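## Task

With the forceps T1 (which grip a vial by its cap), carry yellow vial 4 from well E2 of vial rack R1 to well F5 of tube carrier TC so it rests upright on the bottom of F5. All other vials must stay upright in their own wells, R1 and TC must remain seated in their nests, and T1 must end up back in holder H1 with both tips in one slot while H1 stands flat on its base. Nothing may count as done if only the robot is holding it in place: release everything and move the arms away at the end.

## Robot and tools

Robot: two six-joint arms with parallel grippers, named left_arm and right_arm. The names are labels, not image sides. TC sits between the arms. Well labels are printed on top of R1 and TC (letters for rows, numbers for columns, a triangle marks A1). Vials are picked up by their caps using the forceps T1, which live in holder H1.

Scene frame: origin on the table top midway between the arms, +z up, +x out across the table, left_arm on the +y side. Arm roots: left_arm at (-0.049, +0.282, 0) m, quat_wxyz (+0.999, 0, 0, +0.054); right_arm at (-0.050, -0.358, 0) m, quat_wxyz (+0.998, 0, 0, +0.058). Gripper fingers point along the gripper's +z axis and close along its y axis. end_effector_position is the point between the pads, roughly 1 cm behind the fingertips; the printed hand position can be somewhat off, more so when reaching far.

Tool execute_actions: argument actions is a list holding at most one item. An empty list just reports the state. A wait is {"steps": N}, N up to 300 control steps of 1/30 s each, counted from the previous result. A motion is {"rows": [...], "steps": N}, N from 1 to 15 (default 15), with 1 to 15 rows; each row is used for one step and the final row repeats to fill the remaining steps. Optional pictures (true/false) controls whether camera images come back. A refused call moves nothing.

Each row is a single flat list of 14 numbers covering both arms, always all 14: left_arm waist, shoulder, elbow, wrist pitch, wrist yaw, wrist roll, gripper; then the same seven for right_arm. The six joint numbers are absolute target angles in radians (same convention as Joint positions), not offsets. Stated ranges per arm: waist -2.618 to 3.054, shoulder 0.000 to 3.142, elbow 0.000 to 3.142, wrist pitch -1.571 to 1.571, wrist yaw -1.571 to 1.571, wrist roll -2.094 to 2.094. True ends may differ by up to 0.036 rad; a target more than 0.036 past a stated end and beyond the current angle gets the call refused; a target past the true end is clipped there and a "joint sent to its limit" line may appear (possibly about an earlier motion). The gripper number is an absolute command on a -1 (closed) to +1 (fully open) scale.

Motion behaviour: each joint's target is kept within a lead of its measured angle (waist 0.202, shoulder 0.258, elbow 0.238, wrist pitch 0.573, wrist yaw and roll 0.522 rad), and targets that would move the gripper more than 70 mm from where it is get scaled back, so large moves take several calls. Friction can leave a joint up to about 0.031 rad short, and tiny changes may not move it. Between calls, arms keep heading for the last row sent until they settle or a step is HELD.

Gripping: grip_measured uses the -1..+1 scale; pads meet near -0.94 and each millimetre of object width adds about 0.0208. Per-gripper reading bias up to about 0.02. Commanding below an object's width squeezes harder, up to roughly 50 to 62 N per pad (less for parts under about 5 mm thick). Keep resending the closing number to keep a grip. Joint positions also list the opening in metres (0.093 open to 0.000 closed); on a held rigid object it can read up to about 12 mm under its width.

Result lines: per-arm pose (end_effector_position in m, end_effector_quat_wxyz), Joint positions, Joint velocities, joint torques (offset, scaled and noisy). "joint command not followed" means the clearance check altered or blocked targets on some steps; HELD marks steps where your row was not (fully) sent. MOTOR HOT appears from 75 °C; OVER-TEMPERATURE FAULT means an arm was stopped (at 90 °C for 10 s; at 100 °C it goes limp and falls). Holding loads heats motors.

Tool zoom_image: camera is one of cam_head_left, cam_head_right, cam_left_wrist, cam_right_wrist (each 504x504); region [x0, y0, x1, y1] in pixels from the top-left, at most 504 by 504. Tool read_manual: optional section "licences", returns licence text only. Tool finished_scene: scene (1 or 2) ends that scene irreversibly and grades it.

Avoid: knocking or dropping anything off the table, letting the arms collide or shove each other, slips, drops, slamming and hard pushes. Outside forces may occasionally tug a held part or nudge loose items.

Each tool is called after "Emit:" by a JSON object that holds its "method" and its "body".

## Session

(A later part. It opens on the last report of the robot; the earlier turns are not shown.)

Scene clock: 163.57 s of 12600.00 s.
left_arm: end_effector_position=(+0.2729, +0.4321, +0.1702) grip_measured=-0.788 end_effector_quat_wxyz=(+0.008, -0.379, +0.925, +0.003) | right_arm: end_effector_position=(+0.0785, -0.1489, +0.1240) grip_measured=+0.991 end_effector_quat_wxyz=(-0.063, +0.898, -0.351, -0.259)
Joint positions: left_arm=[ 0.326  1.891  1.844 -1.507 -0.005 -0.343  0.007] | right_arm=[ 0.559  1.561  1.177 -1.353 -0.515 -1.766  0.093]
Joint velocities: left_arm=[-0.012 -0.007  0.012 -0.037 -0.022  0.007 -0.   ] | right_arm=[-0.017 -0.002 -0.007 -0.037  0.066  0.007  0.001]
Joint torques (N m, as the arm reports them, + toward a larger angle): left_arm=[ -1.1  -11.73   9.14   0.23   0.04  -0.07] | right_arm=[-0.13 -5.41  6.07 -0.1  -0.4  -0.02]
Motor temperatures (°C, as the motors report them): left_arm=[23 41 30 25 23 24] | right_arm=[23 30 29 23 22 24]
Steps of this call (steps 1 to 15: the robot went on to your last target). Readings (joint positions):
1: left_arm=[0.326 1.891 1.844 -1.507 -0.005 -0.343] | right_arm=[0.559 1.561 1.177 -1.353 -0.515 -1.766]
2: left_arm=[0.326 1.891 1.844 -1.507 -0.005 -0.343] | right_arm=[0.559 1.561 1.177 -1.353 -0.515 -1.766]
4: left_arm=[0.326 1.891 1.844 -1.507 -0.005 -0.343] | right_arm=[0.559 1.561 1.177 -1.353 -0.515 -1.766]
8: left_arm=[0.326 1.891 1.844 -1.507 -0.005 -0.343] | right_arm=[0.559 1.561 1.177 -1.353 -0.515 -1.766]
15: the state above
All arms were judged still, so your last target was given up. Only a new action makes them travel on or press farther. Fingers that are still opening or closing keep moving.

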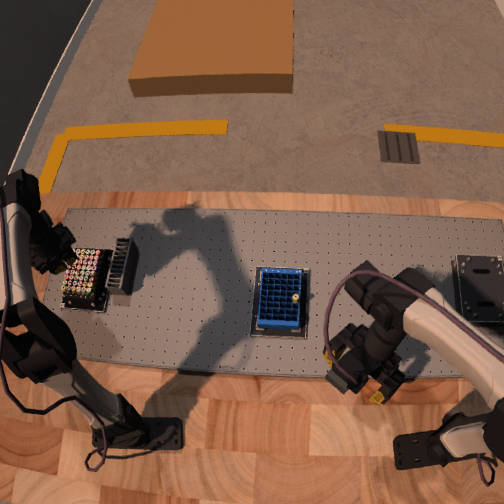

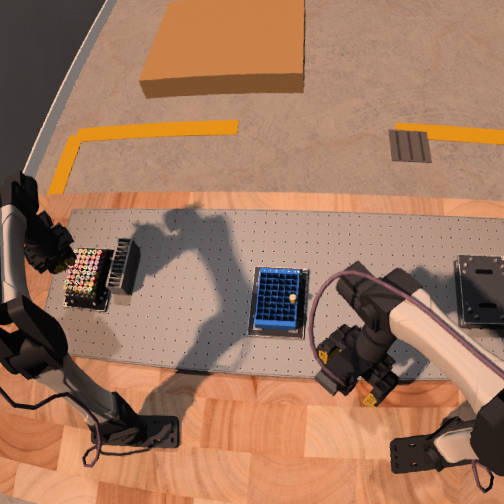

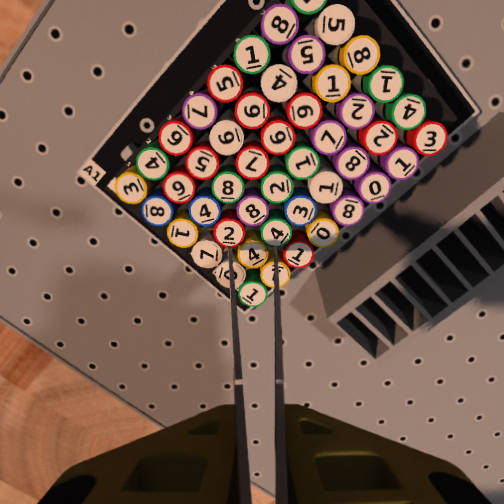

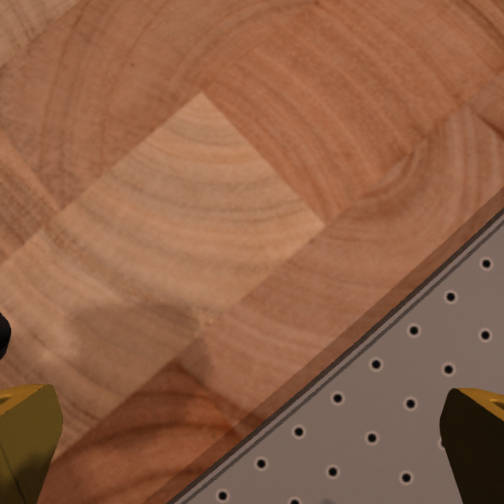

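Emit:
{"method": "execute_actions", "body": {"actions": [{"rows":[[0.317,1.88,1.83,-1.5,0,-0.35,-0.79,0.559,1.561,1.177,-1.353,-0.515,-1.766,1],[0.317,1.88,1.822,-1.495,0,-0.35,-0.79,0.559,1.561,1.177,-1.353,-0.515,-1.766,1],[0.317,1.88,1.815,-1.49,0,-0.35,-0.79,0.559,1.561,1.177,-1.353,-0.515,-1.766,1],[0.317,1.88,1.808,-1.485,0,-0.35,-0.79,0.559,1.561,1.177,-1.353,-0.515,-1.766,1],[0.317,1.88,1.80,-1.48,0,-0.35,-0.79,0.559,1.561,1.177,-1.353,-0.515,-1.766,1],[0.317,1.88,1.793,-1.475,0,-0.35,-0.79,0.559,1.561,1.177,-1.353,-0.515,-1.766,1],[0.317,1.88,1.785,-1.47,0,-0.35,-0.79,0.559,1.561,1.177,-1.353,-0.515,-1.766,1]],"steps":15}], "pictures": false}}

Emit:
{"method": "execute_actions", "body": {"actions": [{"steps":15}]}}

Emit:
{"method": "zoom_image", "body": {"camera": "cam_left_wrist", "region": [160, 160, 340, 340]}}

Scene clock: 169.23 s of 12600.00 s.
left_arm: end_effector_position=(+0.2694, +0.4305, +0.1592) grip_measured=-0.789 end_effector_quat_wxyz=(-0.004, -0.379, +0.925, +0.002) | right_arm: end_effector_position=(+0.0785, -0.1489, +0.1240) grip_measured=+0.991 end_effector_quat_wxyz=(-0.063, +0.898, -0.351, -0.259)
Joint positions: left_arm=[ 0.326  1.891  1.8   -1.487 -0.005 -0.343  0.007] | right_arm=[ 0.559  1.561  1.177 -1.353 -0.515 -1.766  0.093]
Joint velocities: left_arm=[ 0.012  0.012 -0.002  0.051 -0.007  0.051  0.001] | right_arm=[-0.012 -0.012 -0.012 -0.007 -0.022  0.007 -0.   ]
Joint torques (N m, as the arm reports them, + toward a larger angle): left_arm=[ -1.27 -11.51   6.15   0.46   0.06  -0.09] | right_arm=[-0.17 -5.55  6.31 -0.13 -0.35 -0.08]
Motor temperatures (°C, as the motors report them): left_arm=[23 41 31 25 23 24] | right_arm=[23 30 29 23 22 24]
Steps of this call (steps 1 to 90: nothing new was sent; then 2.17 s passed at rest; steps 91 to 105: all 15 steps of this action). Readings (joint positions):
91: left_arm=[0.326 1.891 1.844 -1.507 -0.005 -0.343] | right_arm=[0.559 1.561 1.177 -1.353 -0.515 -1.766]
92: left_arm=[0.326 1.891 1.844 -1.507 -0.005 -0.343] | right_arm=[0.559 1.561 1.177 -1.353 -0.515 -1.766]
94: left_arm=[0.326 1.891 1.837 -1.504 -0.005 -0.343] | right_arm=[0.559 1.561 1.177 -1.353 -0.515 -1.766]
98: left_arm=[0.326 1.891 1.809 -1.493 -0.005 -0.343] | right_arm=[0.559 1.561 1.177 -1.353 -0.515 -1.766]
105: the state above

Scene clock: 169.73 s of 12600.00 s.
left_arm: end_effector_position=(+0.2699, +0.4307, +0.1591) grip_measured=-0.789 end_effector_quat_wxyz=(-0.002, -0.379, +0.925, +0.002) | right_arm: end_effector_position=(+0.0785, -0.1489, +0.1240) grip_measured=+0.991 end_effector_quat_wxyz=(-0.063, +0.898, -0.351, -0.259)
Joint positions: left_arm=[ 0.326  1.891  1.8   -1.484 -0.005 -0.343  0.007] | right_arm=[ 0.559  1.561  1.177 -1.353 -0.515 -1.766  0.093]
Joint velocities: left_arm=[-0.007 -0.002  0.012 -0.007  0.037  0.037  0.   ] | right_arm=[-0.002 -0.012  0.007  0.051 -0.022  0.037 -0.001]
Joint torques (N m, as the arm reports them, + toward a larger angle): left_arm=[ -1.37 -11.65   6.07   0.5    0.06  -0.09] | right_arm=[ 0.05 -5.56  6.12 -0.11 -0.44 -0.04]
Motor temperatures (°C, as the motors report them): left_arm=[23 41 31 25 23 24] | right_arm=[23 30 29 23 22 24]
Steps of this call (steps 1 to 15: the robot went on to your last target). Readings (joint positions):
1: left_arm=[0.326 1.891 1.800 -1.486 -0.005 -0.343] | right_arm=[0.559 1.561 1.177 -1.353 -0.515 -1.766]
2: left_arm=[0.326 1.891 1.800 -1.485 -0.005 -0.343] | right_arm=[0.559 1.561 1.177 -1.353 -0.515 -1.766]
4: left_arm=[0.326 1.891 1.800 -1.485 -0.005 -0.343] | right_arm=[0.559 1.561 1.177 -1.353 -0.515 -1.766]
8: left_arm=[0.326 1.891 1.800 -1.484 -0.005 -0.343] | right_arm=[0.559 1.561 1.177 -1.353 -0.515 -1.766]
15: the state above
All arms were judged still, so your last target was given up. Only a new action makes them travel on or press farther. Fingers that are still opening or closing keep moving.

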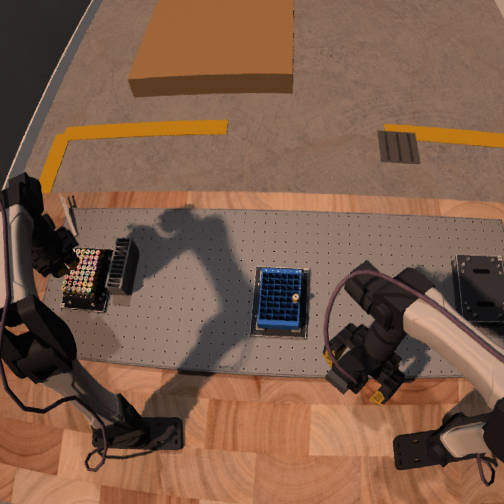

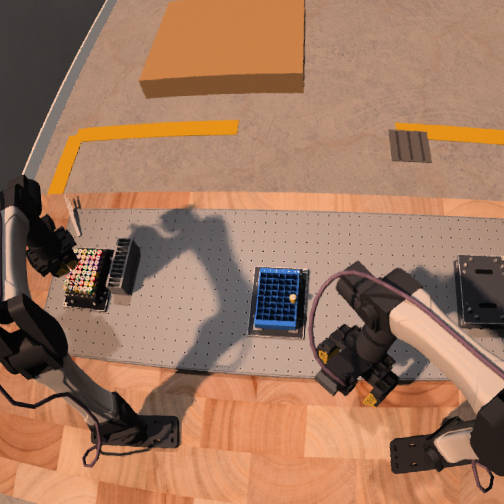

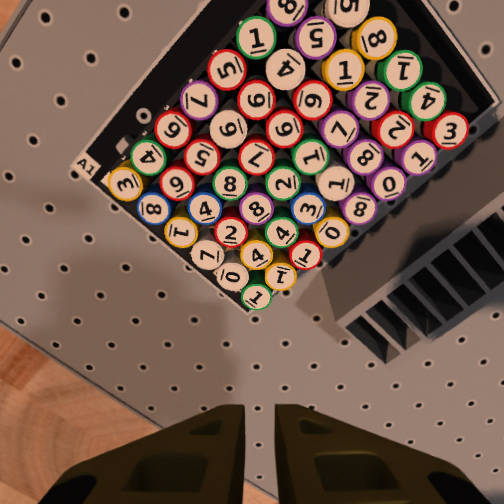

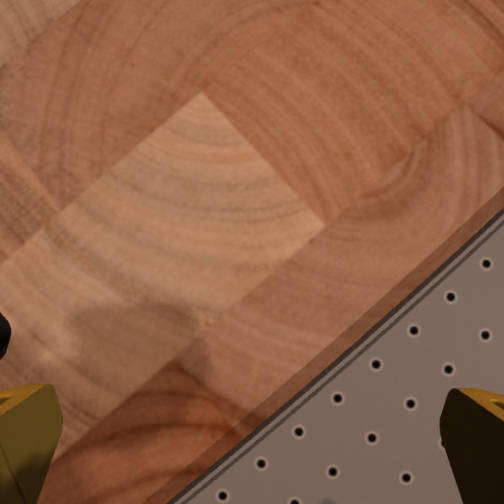

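Region (160, 160, 340, 340) of cam_left_wrist's 504x504 image, scaled by 2.800, with more detail than that image has.

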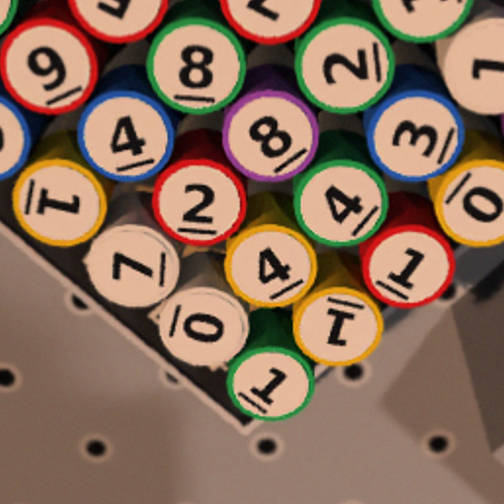

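The forceps got tugged out; they're lying on the table near the far edge.

Emit:
{"method": "execute_actions", "body": {"actions": [{"steps":30}], "pictures": true}}

Emit:
{"method": "zoom_image", "body": {"camera": "cam_head_left", "region": [20, 170, 160, 310]}}

Scene clock: 171.37 s of 12600.00 s.
left_arm: end_effector_position=(+0.2700, +0.4308, +0.1591) grip_measured=-0.789 end_effector_quat_wxyz=(-0.002, -0.379, +0.925, +0.002) | right_arm: end_effector_position=(+0.0785, -0.1489, +0.1240) grip_measured=+0.991 end_effector_quat_wxyz=(-0.063, +0.898, -0.351, -0.259)
Joint positions: left_arm=[ 0.326  1.891  1.8   -1.484 -0.005 -0.343  0.007] | right_arm=[ 0.559  1.561  1.177 -1.353 -0.515 -1.766  0.093]
Joint velocities: left_arm=[ 0.002  0.007 -0.002 -0.037 -0.007  0.007 -0.   ] | right_arm=[-0.017 -0.002 -0.012  0.051  0.007 -0.007 -0.001]
Joint torques (N m, as the arm reports them, + toward a larger angle): left_arm=[ -1.26 -11.68   6.03   0.42   0.09  -0.03] | right_arm=[-0.28 -5.74  6.25 -0.08 -0.37 -0.06]
Motor temperatures (°C, as the motors report them): left_arm=[23 41 31 25 23 24] | right_arm=[23 30 29 23 22 24]
Steps of this call (steps 1 to 49: nothing new was sent). Readings (joint positions):
1: left_arm=[0.326 1.891 1.800 -1.484 -0.005 -0.343] | right_arm=[0.559 1.561 1.177 -1.353 -0.515 -1.766]
2: left_arm=[0.326 1.891 1.800 -1.484 -0.005 -0.343] | right_arm=[0.559 1.561 1.177 -1.353 -0.515 -1.766]
4: left_arm=[0.326 1.891 1.800 -1.484 -0.005 -0.343] | right_arm=[0.559 1.561 1.177 -1.353 -0.515 -1.766]
8: left_arm=[0.326 1.891 1.800 -1.484 -0.005 -0.343] | right_arm=[0.559 1.561 1.177 -1.353 -0.515 -1.766]
49: the state above

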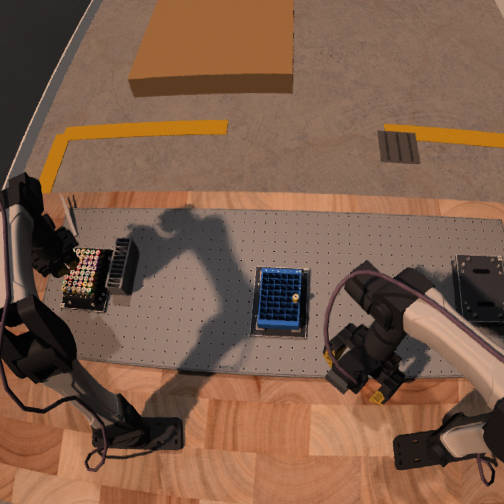

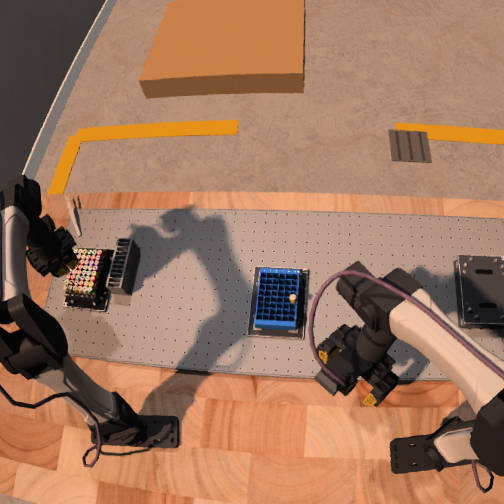

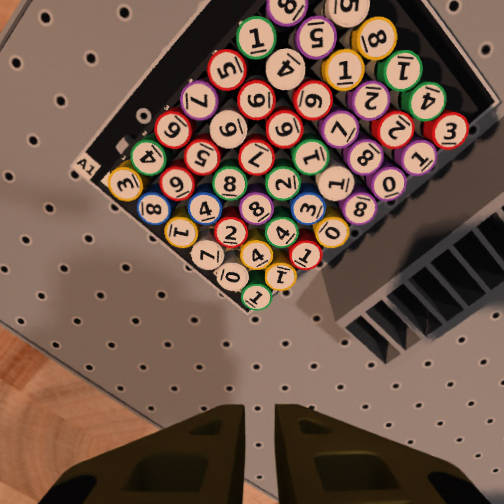

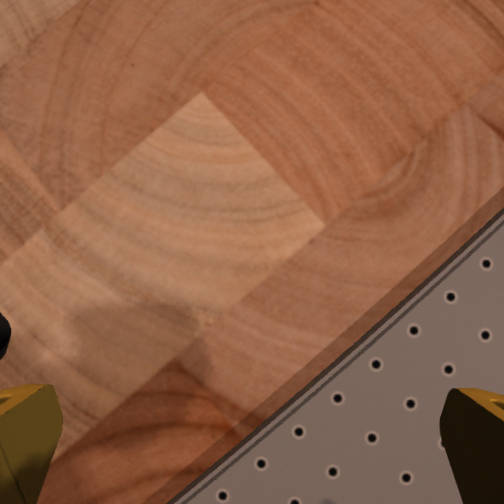

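Region (20, 170, 160, 310) of cam_head_left's 504x504 image, scaled by 3.600, with more detail than that image has.

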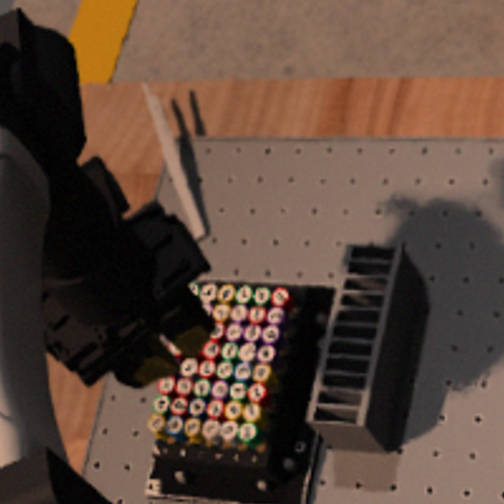

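Emit:
{"method": "execute_actions", "body": {"actions": [{"rows":[[0.326,1.86,1.82,-1.4,0,-0.3,0.3,0.559,1.561,1.177,-1.353,-0.515,-1.766,1],[0.326,1.83,1.78,-1.3,0,-0.25,0.3,0.559,1.561,1.177,-1.353,-0.515,-1.766,1],[0.326,1.8,1.7,-1.2,0,-0.2,0.3,0.559,1.561,1.177,-1.353,-0.515,-1.766,1],[0.326,1.77,1.62,-1.1,0,-0.15,0.3,0.559,1.561,1.177,-1.353,-0.515,-1.766,1],[0.326,1.74,1.54,-1.0,0,-0.1,0.3,0.559,1.561,1.177,-1.353,-0.515,-1.766,1],[0.326,1.72,1.48,-0.9,0,-0.05,0.3,0.559,1.561,1.177,-1.353,-0.515,-1.766,1],[0.326,1.71,1.44,-0.825,0,0,0.3,0.559,1.561,1.177,-1.353,-0.515,-1.766,1]],"steps":15}], "pictures": false}}

Emit:
{"method": "execute_actions", "body": {"actions": [{"steps":30}]}}

Scene clock: 179.30 s of 12600.00 s.
left_arm: end_effector_position=(+0.3203, +0.4541, +0.1433) grip_measured=+0.299 end_effector_quat_wxyz=(+0.196, -0.228, +0.953, +0.042) | right_arm: end_effector_position=(+0.0785, -0.1489, +0.1240) grip_measured=+0.991 end_effector_quat_wxyz=(-0.063, +0.898, -0.351, -0.259)
Joint positions: left_arm=[ 0.326  1.721  1.448 -0.894 -0.005 -0.034  0.06 ] | right_arm=[ 0.559  1.561  1.177 -1.353 -0.515 -1.766  0.093]
Joint velocities: left_arm=[-0.012  0.002 -0.002  0.403  0.051  0.183  0.   ] | right_arm=[ 0.012  0.007 -0.002 -0.022 -0.007  0.139  0.   ]
Joint torques (N m, as the arm reports them, + toward a larger angle): left_arm=[ -0.64 -10.67   7.66   1.17   0.05   0.08] | right_arm=[-0.2  -5.54  5.96 -0.09 -0.43  0.  ]
Motor temperatures (°C, as the motors report them): left_arm=[23 41 31 25 23 24] | right_arm=[23 30 29 23 22 24]
Steps of this call (steps 1 to 90: nothing new was sent; then 4.43 s passed at rest; steps 91 to 105: all 15 steps of this action). Readings (joint positions):
91: left_arm=[0.326 1.890 1.800 -1.478 -0.005 -0.337] | right_arm=[0.559 1.561 1.177 -1.353 -0.515 -1.766]
92: left_arm=[0.326 1.884 1.796 -1.454 -0.005 -0.323] | right_arm=[0.559 1.561 1.177 -1.353 -0.515 -1.766]
94: left_arm=[0.326 1.841 1.732 -1.342 -0.005 -0.275] | right_arm=[0.559 1.561 1.177 -1.353 -0.515 -1.766]
98: left_arm=[0.326 1.726 1.503 -1.083 -0.005 -0.137] | right_arm=[0.559 1.561 1.177 -1.353 -0.515 -1.766]
105: the state above

Scene clock: 180.30 s of 12600.00 s.
left_arm: end_effector_position=(+0.3306, +0.4589, +0.1485) grip_measured=+0.299 end_effector_quat_wxyz=(+0.220, -0.214, +0.950, +0.050) | right_arm: end_effector_position=(+0.0785, -0.1489, +0.1240) grip_measured=+0.991 end_effector_quat_wxyz=(-0.063, +0.898, -0.351, -0.259)
Joint positions: left_arm=[ 0.326  1.721  1.448 -0.842 -0.005 -0.007  0.06 ] | right_arm=[ 0.559  1.561  1.177 -1.353 -0.515 -1.766  0.093]
Joint velocities: left_arm=[-0.002 -0.007  0.017 -0.022 -0.066 -0.051  0.001] | right_arm=[-0.002 -0.002  0.007 -0.037  0.051  0.022  0.001]
Joint torques (N m, as the arm reports them, + toward a larger angle): left_arm=[ -0.53 -10.84   7.7    1.33   0.06   0.09] | right_arm=[-0.07 -5.45  6.2  -0.12 -0.39  0.  ]
Motor temperatures (°C, as the motors report them): left_arm=[23 41 31 26 23 24] | right_arm=[23 30 29 23 22 24]
Steps of this call (steps 1 to 30: the robot went on to your last target). Readings (joint positions):
1: left_arm=[0.326 1.721 1.448 -0.882 -0.005 -0.028] | right_arm=[0.559 1.561 1.177 -1.353 -0.515 -1.766]
2: left_arm=[0.326 1.721 1.448 -0.873 -0.005 -0.024] | right_arm=[0.559 1.561 1.177 -1.353 -0.515 -1.766]
4: left_arm=[0.326 1.721 1.448 -0.860 -0.005 -0.018] | right_arm=[0.559 1.561 1.177 -1.353 -0.515 -1.766]
8: left_arm=[0.326 1.721 1.448 -0.848 -0.005 -0.011] | right_arm=[0.559 1.561 1.177 -1.353 -0.515 -1.766]
30: the state above
All arms were judged still, so your last target was given up. Only a new action makes them travel on or press farther. Fingers that are still opening or closing keep moving.

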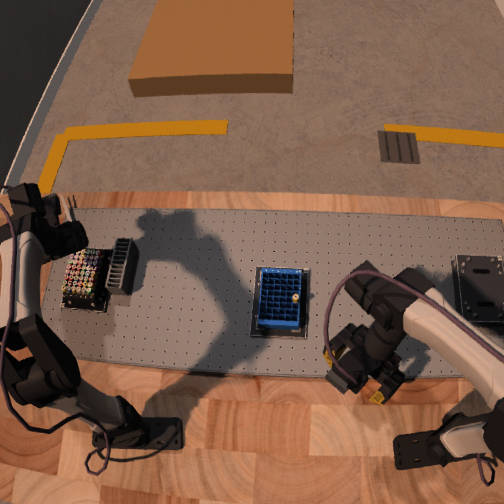

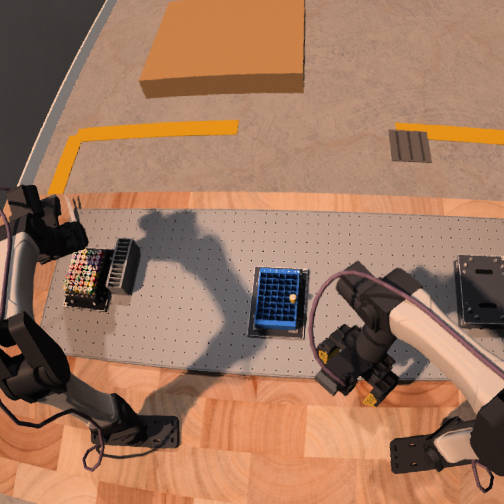

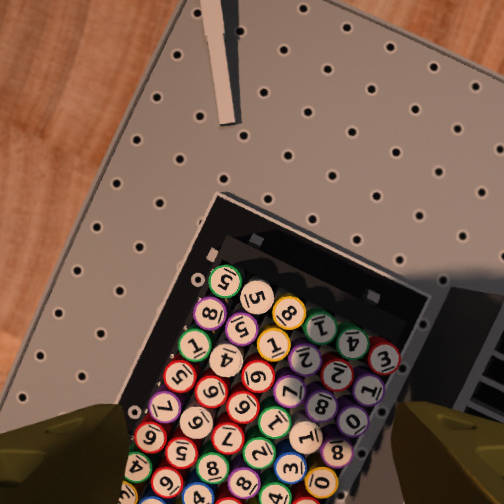

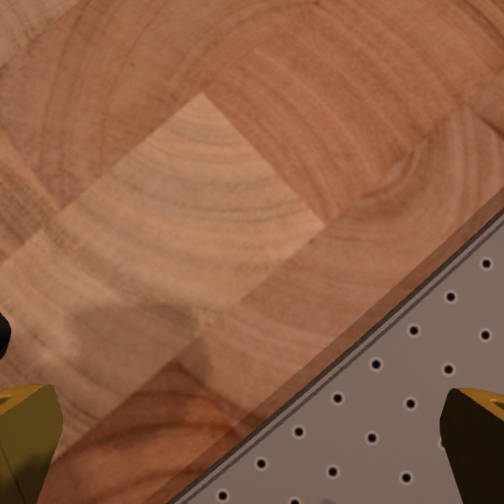

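Emit:
{"method": "execute_actions", "body": {"actions": [{"rows":[[0.33,1.76,1.48,-0.8,0,0,0.3,0.559,1.561,1.177,-1.353,-0.515,-1.766,1],[0.335,1.81,1.51,-0.76,0,0,0.3,0.559,1.561,1.177,-1.353,-0.515,-1.766,1],[0.34,1.86,1.54,-0.72,0,0,0.3,0.559,1.561,1.177,-1.353,-0.515,-1.766,1],[0.345,1.91,1.57,-0.68,0,0,0.3,0.559,1.561,1.177,-1.353,-0.515,-1.766,1],[0.35,1.96,1.6,-0.64,0,0,0.3,0.559,1.561,1.177,-1.353,-0.515,-1.766,1],[0.355,2.01,1.62,-0.6,0,0,0.3,0.559,1.561,1.177,-1.353,-0.515,-1.766,1],[0.36,2.06,1.64,-0.57,0,0,0.3,0.559,1.561,1.177,-1.353,-0.515,-1.766,1],[0.36,2.11,1.66,-0.54,0,0,0.3,0.559,1.561,1.177,-1.353,-0.515,-1.766,1],[0.36,2.15,1.675,-0.51,0,0,0.3,0.559,1.561,1.177,-1.353,-0.515,-1.766,1],[0.36,2.17,1.685,-0.485,0,0,0.3,0.559,1.561,1.177,-1.353,-0.515,-1.766,1]],"steps":15}], "pictures": false}}

Emit:
{"method": "execute_actions", "body": {"actions": [{"steps":30}]}}

Scene clock: 191.17 s of 12600.00 s.
left_arm: end_effector_position=(+0.4239, +0.5185, +0.0318) grip_measured=+0.299 end_effector_quat_wxyz=(+0.227, -0.227, +0.946, +0.055) | right_arm: end_effector_position=(+0.0785, -0.1489, +0.1240) grip_measured=+0.991 end_effector_quat_wxyz=(-0.063, +0.898, -0.351, -0.259)
Joint positions: left_arm=[ 0.354  2.212  1.661 -0.548 -0.004 -0.007  0.06 ] | right_arm=[ 0.559  1.561  1.177 -1.353 -0.515 -1.766  0.093]
Joint velocities: left_arm=[ 0.012  0.022 -0.007  0.022 -0.022  0.037 -0.001] | right_arm=[ 0.002 -0.002  0.002 -0.037 -0.007 -0.081  0.   ]
Joint torques (N m, as the arm reports them, + toward a larger angle): left_arm=[ -0.12 -18.54  10.33   1.71   0.05   0.09] | right_arm=[-0.12 -5.48  6.22 -0.13 -0.37 -0.01]
Motor temperatures (°C, as the motors report them): left_arm=[23 41 31 27 23 24] | right_arm=[23 30 29 23 22 24]
Steps of this call (steps 1 to 90: nothing new was sent; then 7.37 s passed at rest; steps 91 to 105: all 15 steps of this action). Readings (joint positions):
91: left_arm=[0.326 1.724 1.450 -0.841 -0.005 -0.007] | right_arm=[0.559 1.561 1.177 -1.353 -0.515 -1.766]
92: left_arm=[0.326 1.736 1.460 -0.839 -0.005 -0.007] | right_arm=[0.559 1.561 1.177 -1.353 -0.515 -1.766]
94: left_arm=[0.327 1.796 1.510 -0.809 -0.005 -0.007] | right_arm=[0.559 1.561 1.177 -1.353 -0.515 -1.766]
98: left_arm=[0.343 1.995 1.623 -0.670 -0.004 -0.007] | right_arm=[0.559 1.561 1.177 -1.353 -0.515 -1.766]
105: the state above

Scene clock: 192.17 s of 12600.00 s.
left_arm: end_effector_position=(+0.4344, +0.5238, +0.0517) grip_measured=+0.299 end_effector_quat_wxyz=(+0.262, -0.224, +0.936, +0.063) | right_arm: end_effector_position=(+0.0785, -0.1489, +0.1240) grip_measured=+0.991 end_effector_quat_wxyz=(-0.063, +0.898, -0.351, -0.259)
Joint positions: left_arm=[ 0.354  2.184  1.661 -0.502 -0.004 -0.007  0.06 ] | right_arm=[ 0.559  1.561  1.177 -1.353 -0.515 -1.766  0.093]
Joint velocities: left_arm=[-0.012  0.017  0.002 -0.081 -0.095 -0.081 -0.   ] | right_arm=[-0.002  0.007 -0.002 -0.066 -0.022  0.037  0.001]
Joint torques (N m, as the arm reports them, + toward a larger angle): left_arm=[ -0.15 -15.72  10.62   1.46   0.11   0.11] | right_arm=[-0.1  -5.57  6.03 -0.07 -0.37 -0.08]
Motor temperatures (°C, as the motors report them): left_arm=[23 42 31 27 23 24] | right_arm=[23 30 29 23 22 24]
Steps of this call (steps 1 to 30: the robot went on to your last target). Readings (joint positions):
1: left_arm=[0.354 2.212 1.661 -0.545 -0.004 -0.007] | right_arm=[0.559 1.561 1.177 -1.353 -0.515 -1.766]
2: left_arm=[0.354 2.208 1.661 -0.537 -0.004 -0.007] | right_arm=[0.559 1.561 1.177 -1.353 -0.515 -1.766]
4: left_arm=[0.354 2.198 1.661 -0.524 -0.004 -0.007] | right_arm=[0.559 1.561 1.177 -1.353 -0.515 -1.766]
8: left_arm=[0.354 2.185 1.661 -0.506 -0.004 -0.007] | right_arm=[0.559 1.561 1.177 -1.353 -0.515 -1.766]
30: the state above
All arms were judged still, so your last target was given up. Only a new action makes them travel on or press farther. Fingers that are still opening or closing keep moving.

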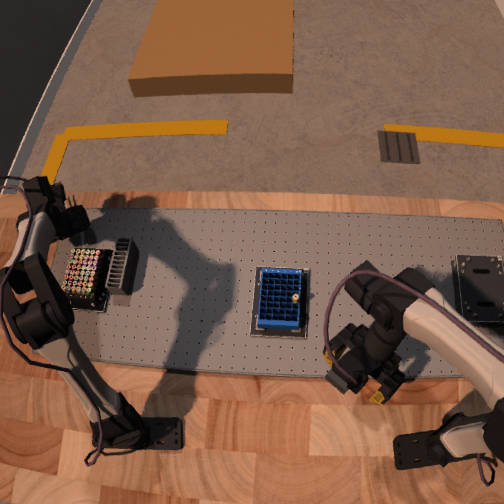

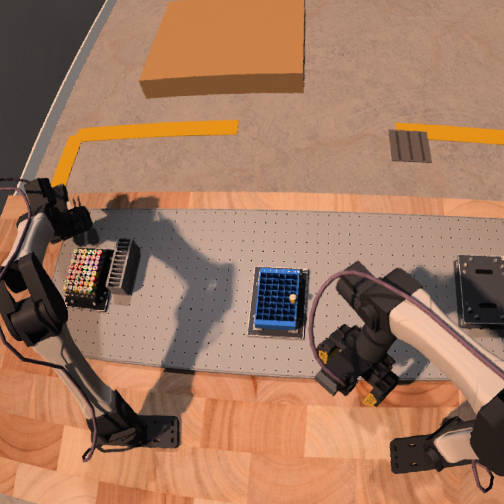

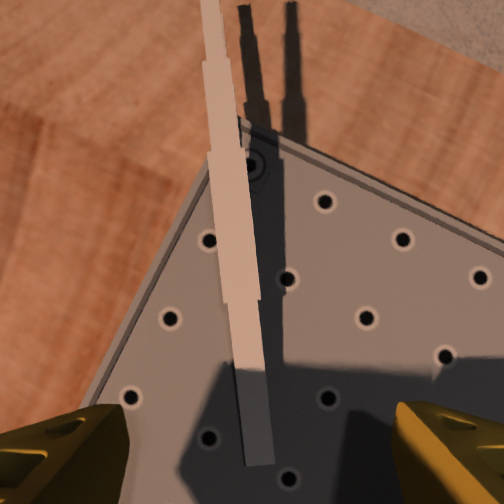

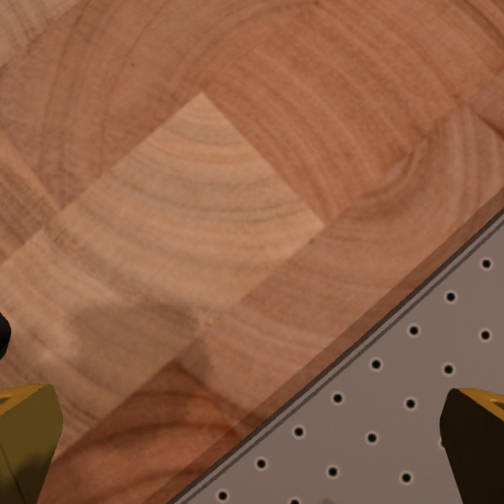

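Emit:
{"method": "execute_actions", "body": {"actions": [{"rows":[[0.36,2.175,1.655,-0.475,0,0,0.3,0.559,1.561,1.177,-1.353,-0.515,-1.766,1],[0.36,2.18,1.645,-0.46,0,0,0.3,0.559,1.561,1.177,-1.353,-0.515,-1.766,1],[0.36,2.185,1.635,-0.445,0,0,0.3,0.559,1.561,1.177,-1.353,-0.515,-1.766,1],[0.36,2.19,1.625,-0.43,0,0,0.3,0.559,1.561,1.177,-1.353,-0.515,-1.766,1],[0.36,2.195,1.615,-0.415,0,0,0.3,0.559,1.561,1.177,-1.353,-0.515,-1.766,1],[0.36,2.2,1.605,-0.4,0,0,0.3,0.559,1.561,1.177,-1.353,-0.515,-1.766,1],[0.36,2.205,1.595,-0.385,0,0,0.3,0.559,1.561,1.177,-1.353,-0.515,-1.766,1],[0.36,2.21,1.59,-0.37,0,0,0.3,0.559,1.561,1.177,-1.353,-0.515,-1.766,1],[0.36,2.215,1.585,-0.355,0,0,0.3,0.559,1.561,1.177,-1.353,-0.515,-1.766,1]],"steps":15}], "pictures": false}}

Emit:
{"method": "execute_actions", "body": {"actions": [{"steps":25}]}}

Scene clock: 196.43 s of 12600.00 s.
left_arm: end_effector_position=(+0.4370, +0.5249, +0.0276) grip_measured=+0.299 end_effector_quat_wxyz=(+0.272, -0.224, +0.934, +0.065) | right_arm: end_effector_position=(+0.0785, -0.1489, +0.1240) grip_measured=+0.991 end_effector_quat_wxyz=(-0.063, +0.898, -0.351, -0.259)
Joint positions: left_arm=[ 0.354  2.214  1.597 -0.388 -0.004 -0.007  0.06 ] | right_arm=[ 0.559  1.561  1.177 -1.353 -0.515 -1.766  0.093]
Joint velocities: left_arm=[ 0.007  0.002  0.012  0.227 -0.007  0.022  0.001] | right_arm=[-0.002 -0.017  0.002  0.022 -0.007 -0.022  0.   ]
Joint torques (N m, as the arm reports them, + toward a larger angle): left_arm=[  0.01 -14.5    7.08   1.38   0.09   0.07] | right_arm=[-0.15 -5.34  6.16 -0.07 -0.4  -0.05]
Motor temperatures (°C, as the motors report them): left_arm=[23 43 31 27 23 24] | right_arm=[23 30 29 23 22 24]
Steps of this call (steps 1 to 90: nothing new was sent; then 0.77 s passed at rest; steps 91 to 105: all 15 steps of this action). Readings (joint positions):
91: left_arm=[0.354 2.184 1.661 -0.501 -0.004 -0.007] | right_arm=[0.559 1.561 1.177 -1.353 -0.515 -1.766]
92: left_arm=[0.354 2.184 1.661 -0.498 -0.004 -0.007] | right_arm=[0.559 1.561 1.177 -1.353 -0.515 -1.766]
94: left_arm=[0.354 2.184 1.655 -0.481 -0.004 -0.007] | right_arm=[0.559 1.561 1.177 -1.353 -0.515 -1.766]
98: left_arm=[0.354 2.187 1.622 -0.433 -0.004 -0.007] | right_arm=[0.559 1.561 1.177 -1.353 -0.515 -1.766]
105: the state above

Scene clock: 197.27 s of 12600.00 s.
left_arm: end_effector_position=(+0.4399, +0.5264, +0.0296) grip_measured=+0.299 end_effector_quat_wxyz=(+0.279, -0.223, +0.932, +0.066) | right_arm: end_effector_position=(+0.0785, -0.1489, +0.1240) grip_measured=+0.991 end_effector_quat_wxyz=(-0.063, +0.898, -0.351, -0.259)
Joint positions: left_arm=[ 0.354  2.214  1.597 -0.373 -0.004 -0.007  0.06 ] | right_arm=[ 0.559  1.561  1.177 -1.353 -0.515 -1.766  0.093]
Joint velocities: left_arm=[-0.007 -0.007 -0.002  0.007 -0.007 -0.022  0.001] | right_arm=[ 0.002 -0.012 -0.032 -0.022 -0.007  0.037 -0.   ]
Joint torques (N m, as the arm reports them, + toward a larger angle): left_arm=[ -0.09 -14.41   7.     1.57   0.07   0.1 ] | right_arm=[-0.22 -5.65  5.92 -0.04 -0.45 -0.07]
Motor temperatures (°C, as the motors report them): left_arm=[23 43 31 27 23 24] | right_arm=[23 30 29 23 22 24]
Steps of this call (steps 1 to 25: the robot went on to your last target). Readings (joint positions):
1: left_arm=[0.354 2.214 1.597 -0.383 -0.004 -0.007] | right_arm=[0.559 1.561 1.177 -1.353 -0.515 -1.766]
2: left_arm=[0.354 2.214 1.597 -0.382 -0.004 -0.007] | right_arm=[0.559 1.561 1.177 -1.353 -0.515 -1.766]
4: left_arm=[0.354 2.214 1.597 -0.378 -0.004 -0.007] | right_arm=[0.559 1.561 1.177 -1.353 -0.515 -1.766]
8: left_arm=[0.354 2.214 1.597 -0.375 -0.004 -0.007] | right_arm=[0.559 1.561 1.177 -1.353 -0.515 -1.766]
25: the state above

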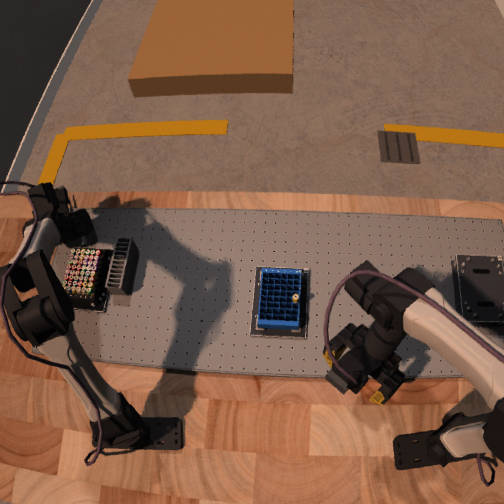

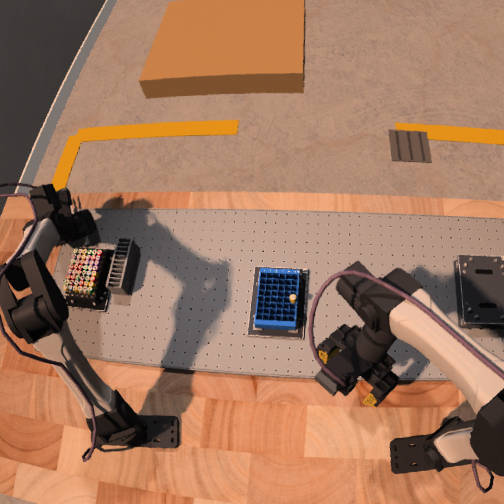

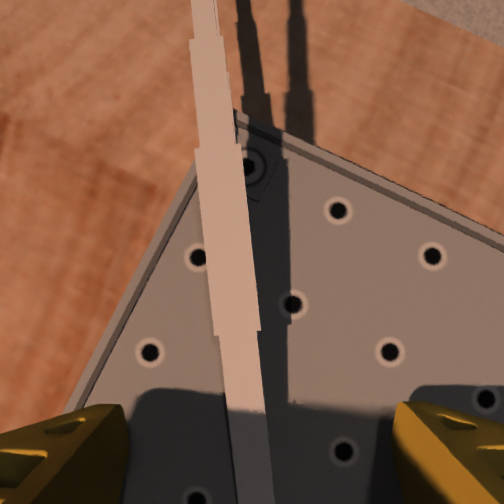

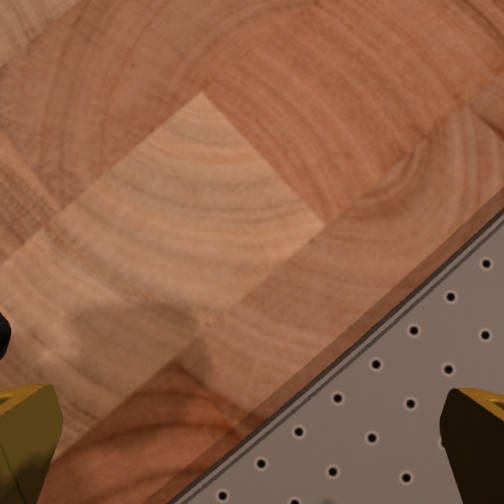

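Emit:
{"method": "execute_actions", "body": {"actions": [{"rows":[[0.36,2.228,1.585,-0.355,0,0,0.3,0.559,1.561,1.177,-1.353,-0.515,-1.766,1]],"steps":15}], "pictures": false}}

Emit:
{"method": "execute_actions", "body": {"actions": [{"rows":[[0.36,2.228,1.585,-0.355,0,0,-1,0.559,1.561,1.177,-1.353,-0.515,-1.766,1]],"steps":15}], "pictures": false}}

Emit:
{"method": "execute_actions", "body": {"actions": [{"steps":15}]}}

Scene clock: 201.07 s of 12600.00 s.
left_arm: end_effector_position=(+0.4399, +0.5264, +0.0297) grip_measured=+0.299 end_effector_quat_wxyz=(+0.279, -0.223, +0.932, +0.066) | right_arm: end_effector_position=(+0.0785, -0.1489, +0.1240) grip_measured=+0.991 end_effector_quat_wxyz=(-0.063, +0.898, -0.351, -0.259)
Joint positions: left_arm=[ 0.354  2.214  1.597 -0.372 -0.004 -0.007  0.06 ] | right_arm=[ 0.559  1.561  1.177 -1.353 -0.515 -1.766  0.093]
Joint velocities: left_arm=[ 0.007  0.002 -0.007  0.007 -0.066  0.022  0.001] | right_arm=[ 0.002 -0.002 -0.007 -0.007 -0.051  0.051  0.001]
Joint torques (N m, as the arm reports them, + toward a larger angle): left_arm=[ -0.04 -13.37   7.24   1.56   0.05   0.06] | right_arm=[ 0.05 -5.59  5.91 -0.09 -0.42  0.01]
Motor temperatures (°C, as the motors report them): left_arm=[23 44 31 28 23 24] | right_arm=[23 30 30 23 22 24]
Steps of this call (steps 1 to 15: the robot went on to your last target; steps 16 to 90: nothing new was sent; then 0.30 s passed at rest; steps 91 to 105: all 15 steps of this action). Readings (joint positions):
91: left_arm=[0.354 2.214 1.597 -0.373 -0.004 -0.007] | right_arm=[0.559 1.561 1.177 -1.353 -0.515 -1.766]
92: left_arm=[0.354 2.214 1.597 -0.373 -0.004 -0.007] | right_arm=[0.559 1.561 1.177 -1.353 -0.515 -1.766]
94: left_arm=[0.354 2.214 1.597 -0.372 -0.004 -0.007] | right_arm=[0.559 1.561 1.177 -1.353 -0.515 -1.766]
98: left_arm=[0.354 2.214 1.597 -0.372 -0.004 -0.007] | right_arm=[0.559 1.561 1.177 -1.353 -0.515 -1.766]
105: the state above

Scene clock: 201.57 s of 12600.00 s.
left_arm: end_effector_position=(+0.4408, +0.5266, +0.0303) grip_measured=-0.968 end_effector_quat_wxyz=(+0.281, -0.223, +0.931, +0.066) | right_arm: end_effector_position=(+0.0785, -0.1489, +0.1240) grip_measured=+0.991 end_effector_quat_wxyz=(-0.063, +0.898, -0.351, -0.259)
Joint positions: left_arm=[ 0.354  2.214  1.597 -0.368 -0.002 -0.007  0.   ] | right_arm=[ 0.559  1.561  1.177 -1.353 -0.515 -1.766  0.093]
Joint velocities: left_arm=[-0.002 -0.012  0.007 -0.007 -0.037 -0.051  0.   ] | right_arm=[-0.017 -0.012  0.007 -0.007 -0.007  0.051  0.   ]
Joint torques (N m, as the arm reports them, + toward a larger angle): left_arm=[ -0.07 -13.47   7.1    1.52   0.05   0.1 ] | right_arm=[-0.17 -5.51  6.27 -0.09 -0.41 -0.04]
Motor temperatures (°C, as the motors report them): left_arm=[23 44 31 28 23 24] | right_arm=[23 30 30 23 22 24]
Steps of this call (steps 1 to 15: all 15 steps of this action). Readings (joint positions):
1: left_arm=[0.354 2.214 1.597 -0.372 -0.004 -0.007] | right_arm=[0.559 1.561 1.177 -1.353 -0.515 -1.766]
2: left_arm=[0.354 2.214 1.597 -0.372 -0.004 -0.007] | right_arm=[0.559 1.561 1.177 -1.353 -0.515 -1.766]
4: left_arm=[0.354 2.214 1.597 -0.372 -0.004 -0.007] | right_arm=[0.559 1.561 1.177 -1.353 -0.515 -1.766]
8: left_arm=[0.354 2.214 1.597 -0.368 -0.002 -0.007] | right_arm=[0.559 1.561 1.177 -1.353 -0.515 -1.766]
15: the state above

Scene clock: 202.07 s of 12600.00 s.
left_arm: end_effector_position=(+0.4408, +0.5266, +0.0303) grip_measured=-0.968 end_effector_quat_wxyz=(+0.281, -0.223, +0.931, +0.066) | right_arm: end_effector_position=(+0.0785, -0.1489, +0.1240) grip_measured=+0.991 end_effector_quat_wxyz=(-0.063, +0.898, -0.351, -0.259)
Joint positions: left_arm=[ 0.354  2.214  1.597 -0.368 -0.002 -0.007  0.   ] | right_arm=[ 0.559  1.561  1.177 -1.353 -0.515 -1.766  0.093]
Joint velocities: left_arm=[ 0.012  0.007 -0.017 -0.007  0.022 -0.037  0.   ] | right_arm=[-0.012  0.007  0.012 -0.037 -0.051  0.037 -0.002]
Joint torques (N m, as the arm reports them, + toward a larger angle): left_arm=[ -0.13 -13.31   7.22   1.48   0.08   0.09] | right_arm=[-0.02 -5.32  6.01 -0.12 -0.42 -0.01]
Motor temperatures (°C, as the motors report them): left_arm=[23 44 31 28 23 24] | right_arm=[23 30 30 23 22 24]
Steps of this call (steps 1 to 15: the robot went on to your last target). Readings (joint positions):
1: left_arm=[0.354 2.214 1.597 -0.368 -0.002 -0.007] | right_arm=[0.559 1.561 1.177 -1.353 -0.515 -1.766]
2: left_arm=[0.354 2.214 1.597 -0.368 -0.002 -0.007] | right_arm=[0.559 1.561 1.177 -1.353 -0.515 -1.766]
4: left_arm=[0.354 2.214 1.597 -0.368 -0.002 -0.007] | right_arm=[0.559 1.561 1.177 -1.353 -0.515 -1.766]
8: left_arm=[0.354 2.214 1.597 -0.368 -0.002 -0.007] | right_arm=[0.559 1.561 1.177 -1.353 -0.515 -1.766]
15: the state above
All arms were judged still, so your last target was given up. Only a new action makes them travel on or press farther. Fingers that are still opening or closing keep moving.

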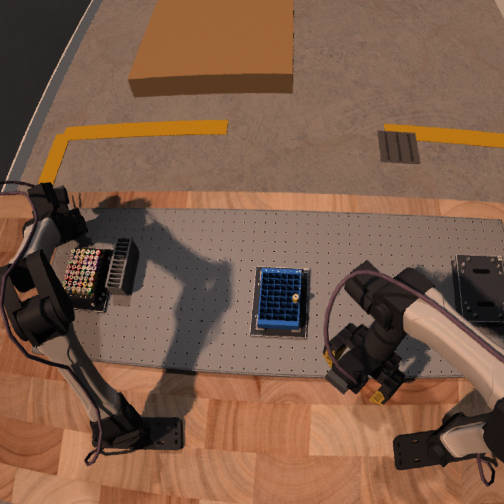

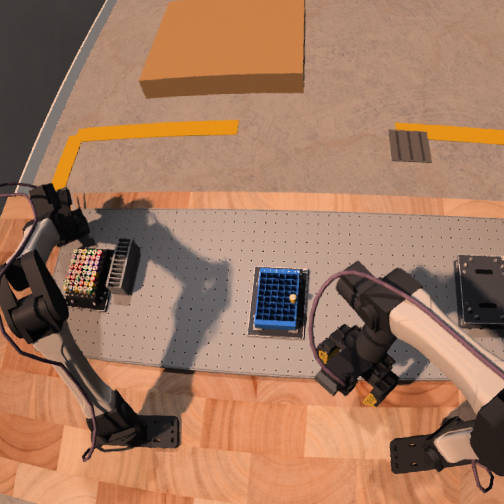

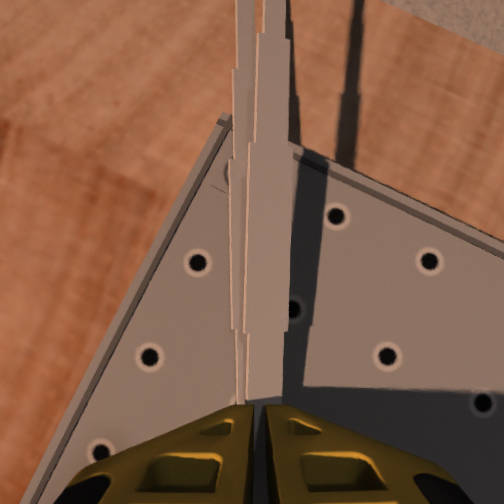

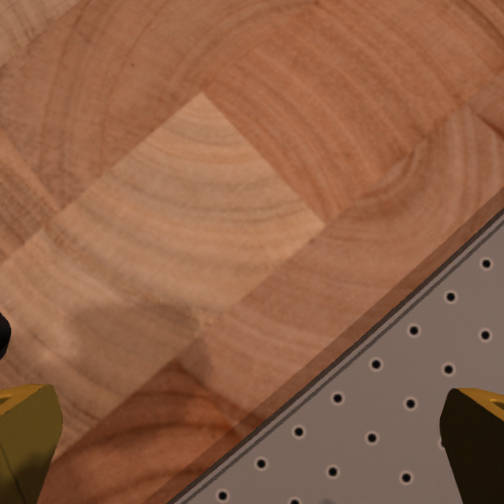

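Emit:
{"method": "execute_actions", "body": {"actions": [{"rows":[[0.36,2.228,1.585,-0.355,0,0,-0.2,0.559,1.561,1.177,-1.353,-0.515,-1.766,1]],"steps":12}], "pictures": false}}

Emit:
{"method": "execute_actions", "body": {"actions": [{"rows":[[0.36,2.245,1.585,-0.355,0,0,-0.2,0.559,1.561,1.177,-1.353,-0.515,-1.766,1]],"steps":15}]}}

Scene clock: 208.37 s of 12600.00 s.
left_arm: end_effector_position=(+0.4405, +0.5265, +0.0272) grip_measured=-0.201 end_effector_quat_wxyz=(+0.279, -0.223, +0.932, +0.066) | right_arm: end_effector_position=(+0.0785, -0.1489, +0.1240) grip_measured=+0.991 end_effector_quat_wxyz=(-0.063, +0.898, -0.351, -0.259)
Joint positions: left_arm=[ 0.354  2.22   1.597 -0.367 -0.002 -0.006  0.036] | right_arm=[ 0.559  1.561  1.177 -1.353 -0.515 -1.766  0.093]
Joint velocities: left_arm=[-0.002 -0.007 -0.017 -0.007 -0.066  0.095 -0.001] | right_arm=[ 0.002  0.002 -0.012 -0.051 -0.007 -0.007 -0.001]
Joint torques (N m, as the arm reports them, + toward a larger angle): left_arm=[ -0.05 -13.96   7.23   1.49   0.09   0.09] | right_arm=[-0.03 -5.65  6.1  -0.06 -0.34  0.01]
Motor temperatures (°C, as the motors report them): left_arm=[23 45 31 28 23 24] | right_arm=[23 30 30 23 22 24]
Steps of this call (steps 1 to 90: nothing new was sent; then 2.90 s passed at rest; steps 91 to 102: all 12 steps of this action). Readings (joint positions):
91: left_arm=[0.354 2.214 1.597 -0.368 -0.002 -0.006] | right_arm=[0.559 1.561 1.177 -1.353 -0.515 -1.766]
92: left_arm=[0.354 2.214 1.597 -0.368 -0.002 -0.006] | right_arm=[0.559 1.561 1.177 -1.353 -0.515 -1.766]
94: left_arm=[0.354 2.217 1.597 -0.368 -0.002 -0.006] | right_arm=[0.559 1.561 1.177 -1.353 -0.515 -1.766]
98: left_arm=[0.354 2.220 1.597 -0.367 -0.002 -0.006] | right_arm=[0.559 1.561 1.177 -1.353 -0.515 -1.766]
102: the state above

Scene clock: 208.87 s of 12600.00 s.
left_arm: end_effector_position=(+0.4405, +0.5265, +0.0265) grip_measured=-0.201 end_effector_quat_wxyz=(+0.279, -0.223, +0.932, +0.066) | right_arm: end_effector_position=(+0.0785, -0.1489, +0.1240) grip_measured=+0.991 end_effector_quat_wxyz=(-0.063, +0.898, -0.351, -0.259)
Joint positions: left_arm=[ 0.354  2.221  1.597 -0.366 -0.002 -0.006  0.036] | right_arm=[ 0.559  1.561  1.177 -1.353 -0.515 -1.766  0.093]
Joint velocities: left_arm=[-0.012  0.002  0.002 -0.066  0.081  0.066 -0.   ] | right_arm=[-0.007  0.002 -0.002  0.022  0.007  0.051  0.   ]
Joint torques (N m, as the arm reports them, + toward a larger angle): left_arm=[ -0.02 -12.91   7.22   1.53   0.04   0.07] | right_arm=[-0.29 -5.65  6.02 -0.08 -0.35  0.  ]
Motor temperatures (°C, as the motors report them): left_arm=[23 45 31 28 23 24] | right_arm=[23 30 30 23 22 24]
Steps of this call (steps 1 to 15: all 15 steps of this action). Readings (joint positions):
1: left_arm=[0.354 2.220 1.597 -0.367 -0.002 -0.006] | right_arm=[0.559 1.561 1.177 -1.353 -0.515 -1.766]
2: left_arm=[0.354 2.221 1.597 -0.366 -0.002 -0.006] | right_arm=[0.559 1.561 1.177 -1.353 -0.515 -1.766]
4: left_arm=[0.354 2.221 1.597 -0.366 -0.002 -0.006] | right_arm=[0.559 1.561 1.177 -1.353 -0.515 -1.766]
8: left_arm=[0.354 2.221 1.597 -0.366 -0.002 -0.006] | right_arm=[0.559 1.561 1.177 -1.353 -0.515 -1.766]
15: the state above

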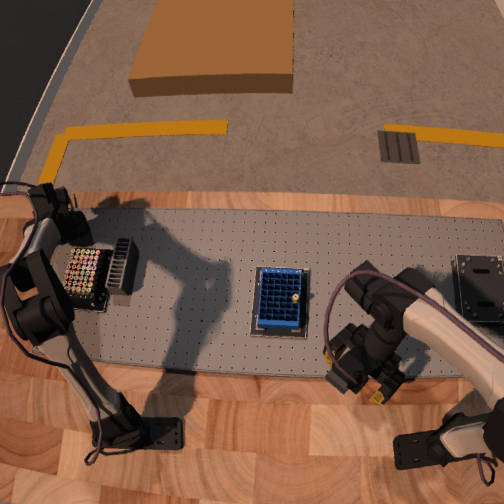

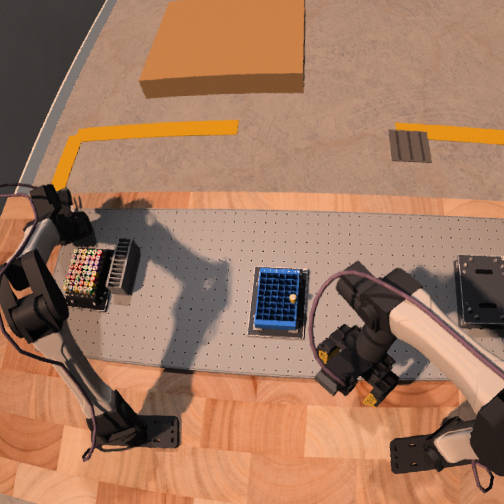

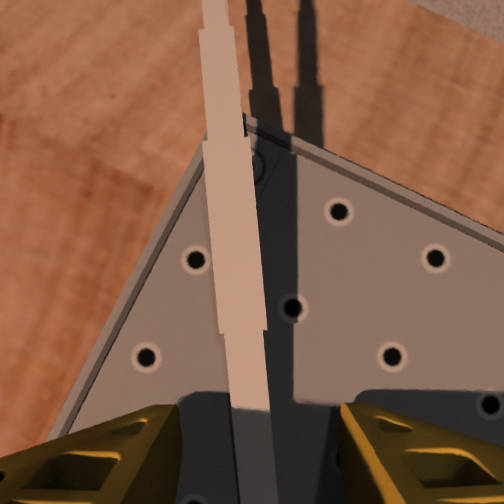

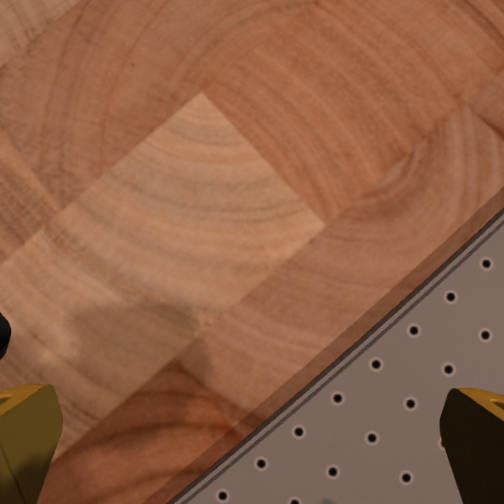

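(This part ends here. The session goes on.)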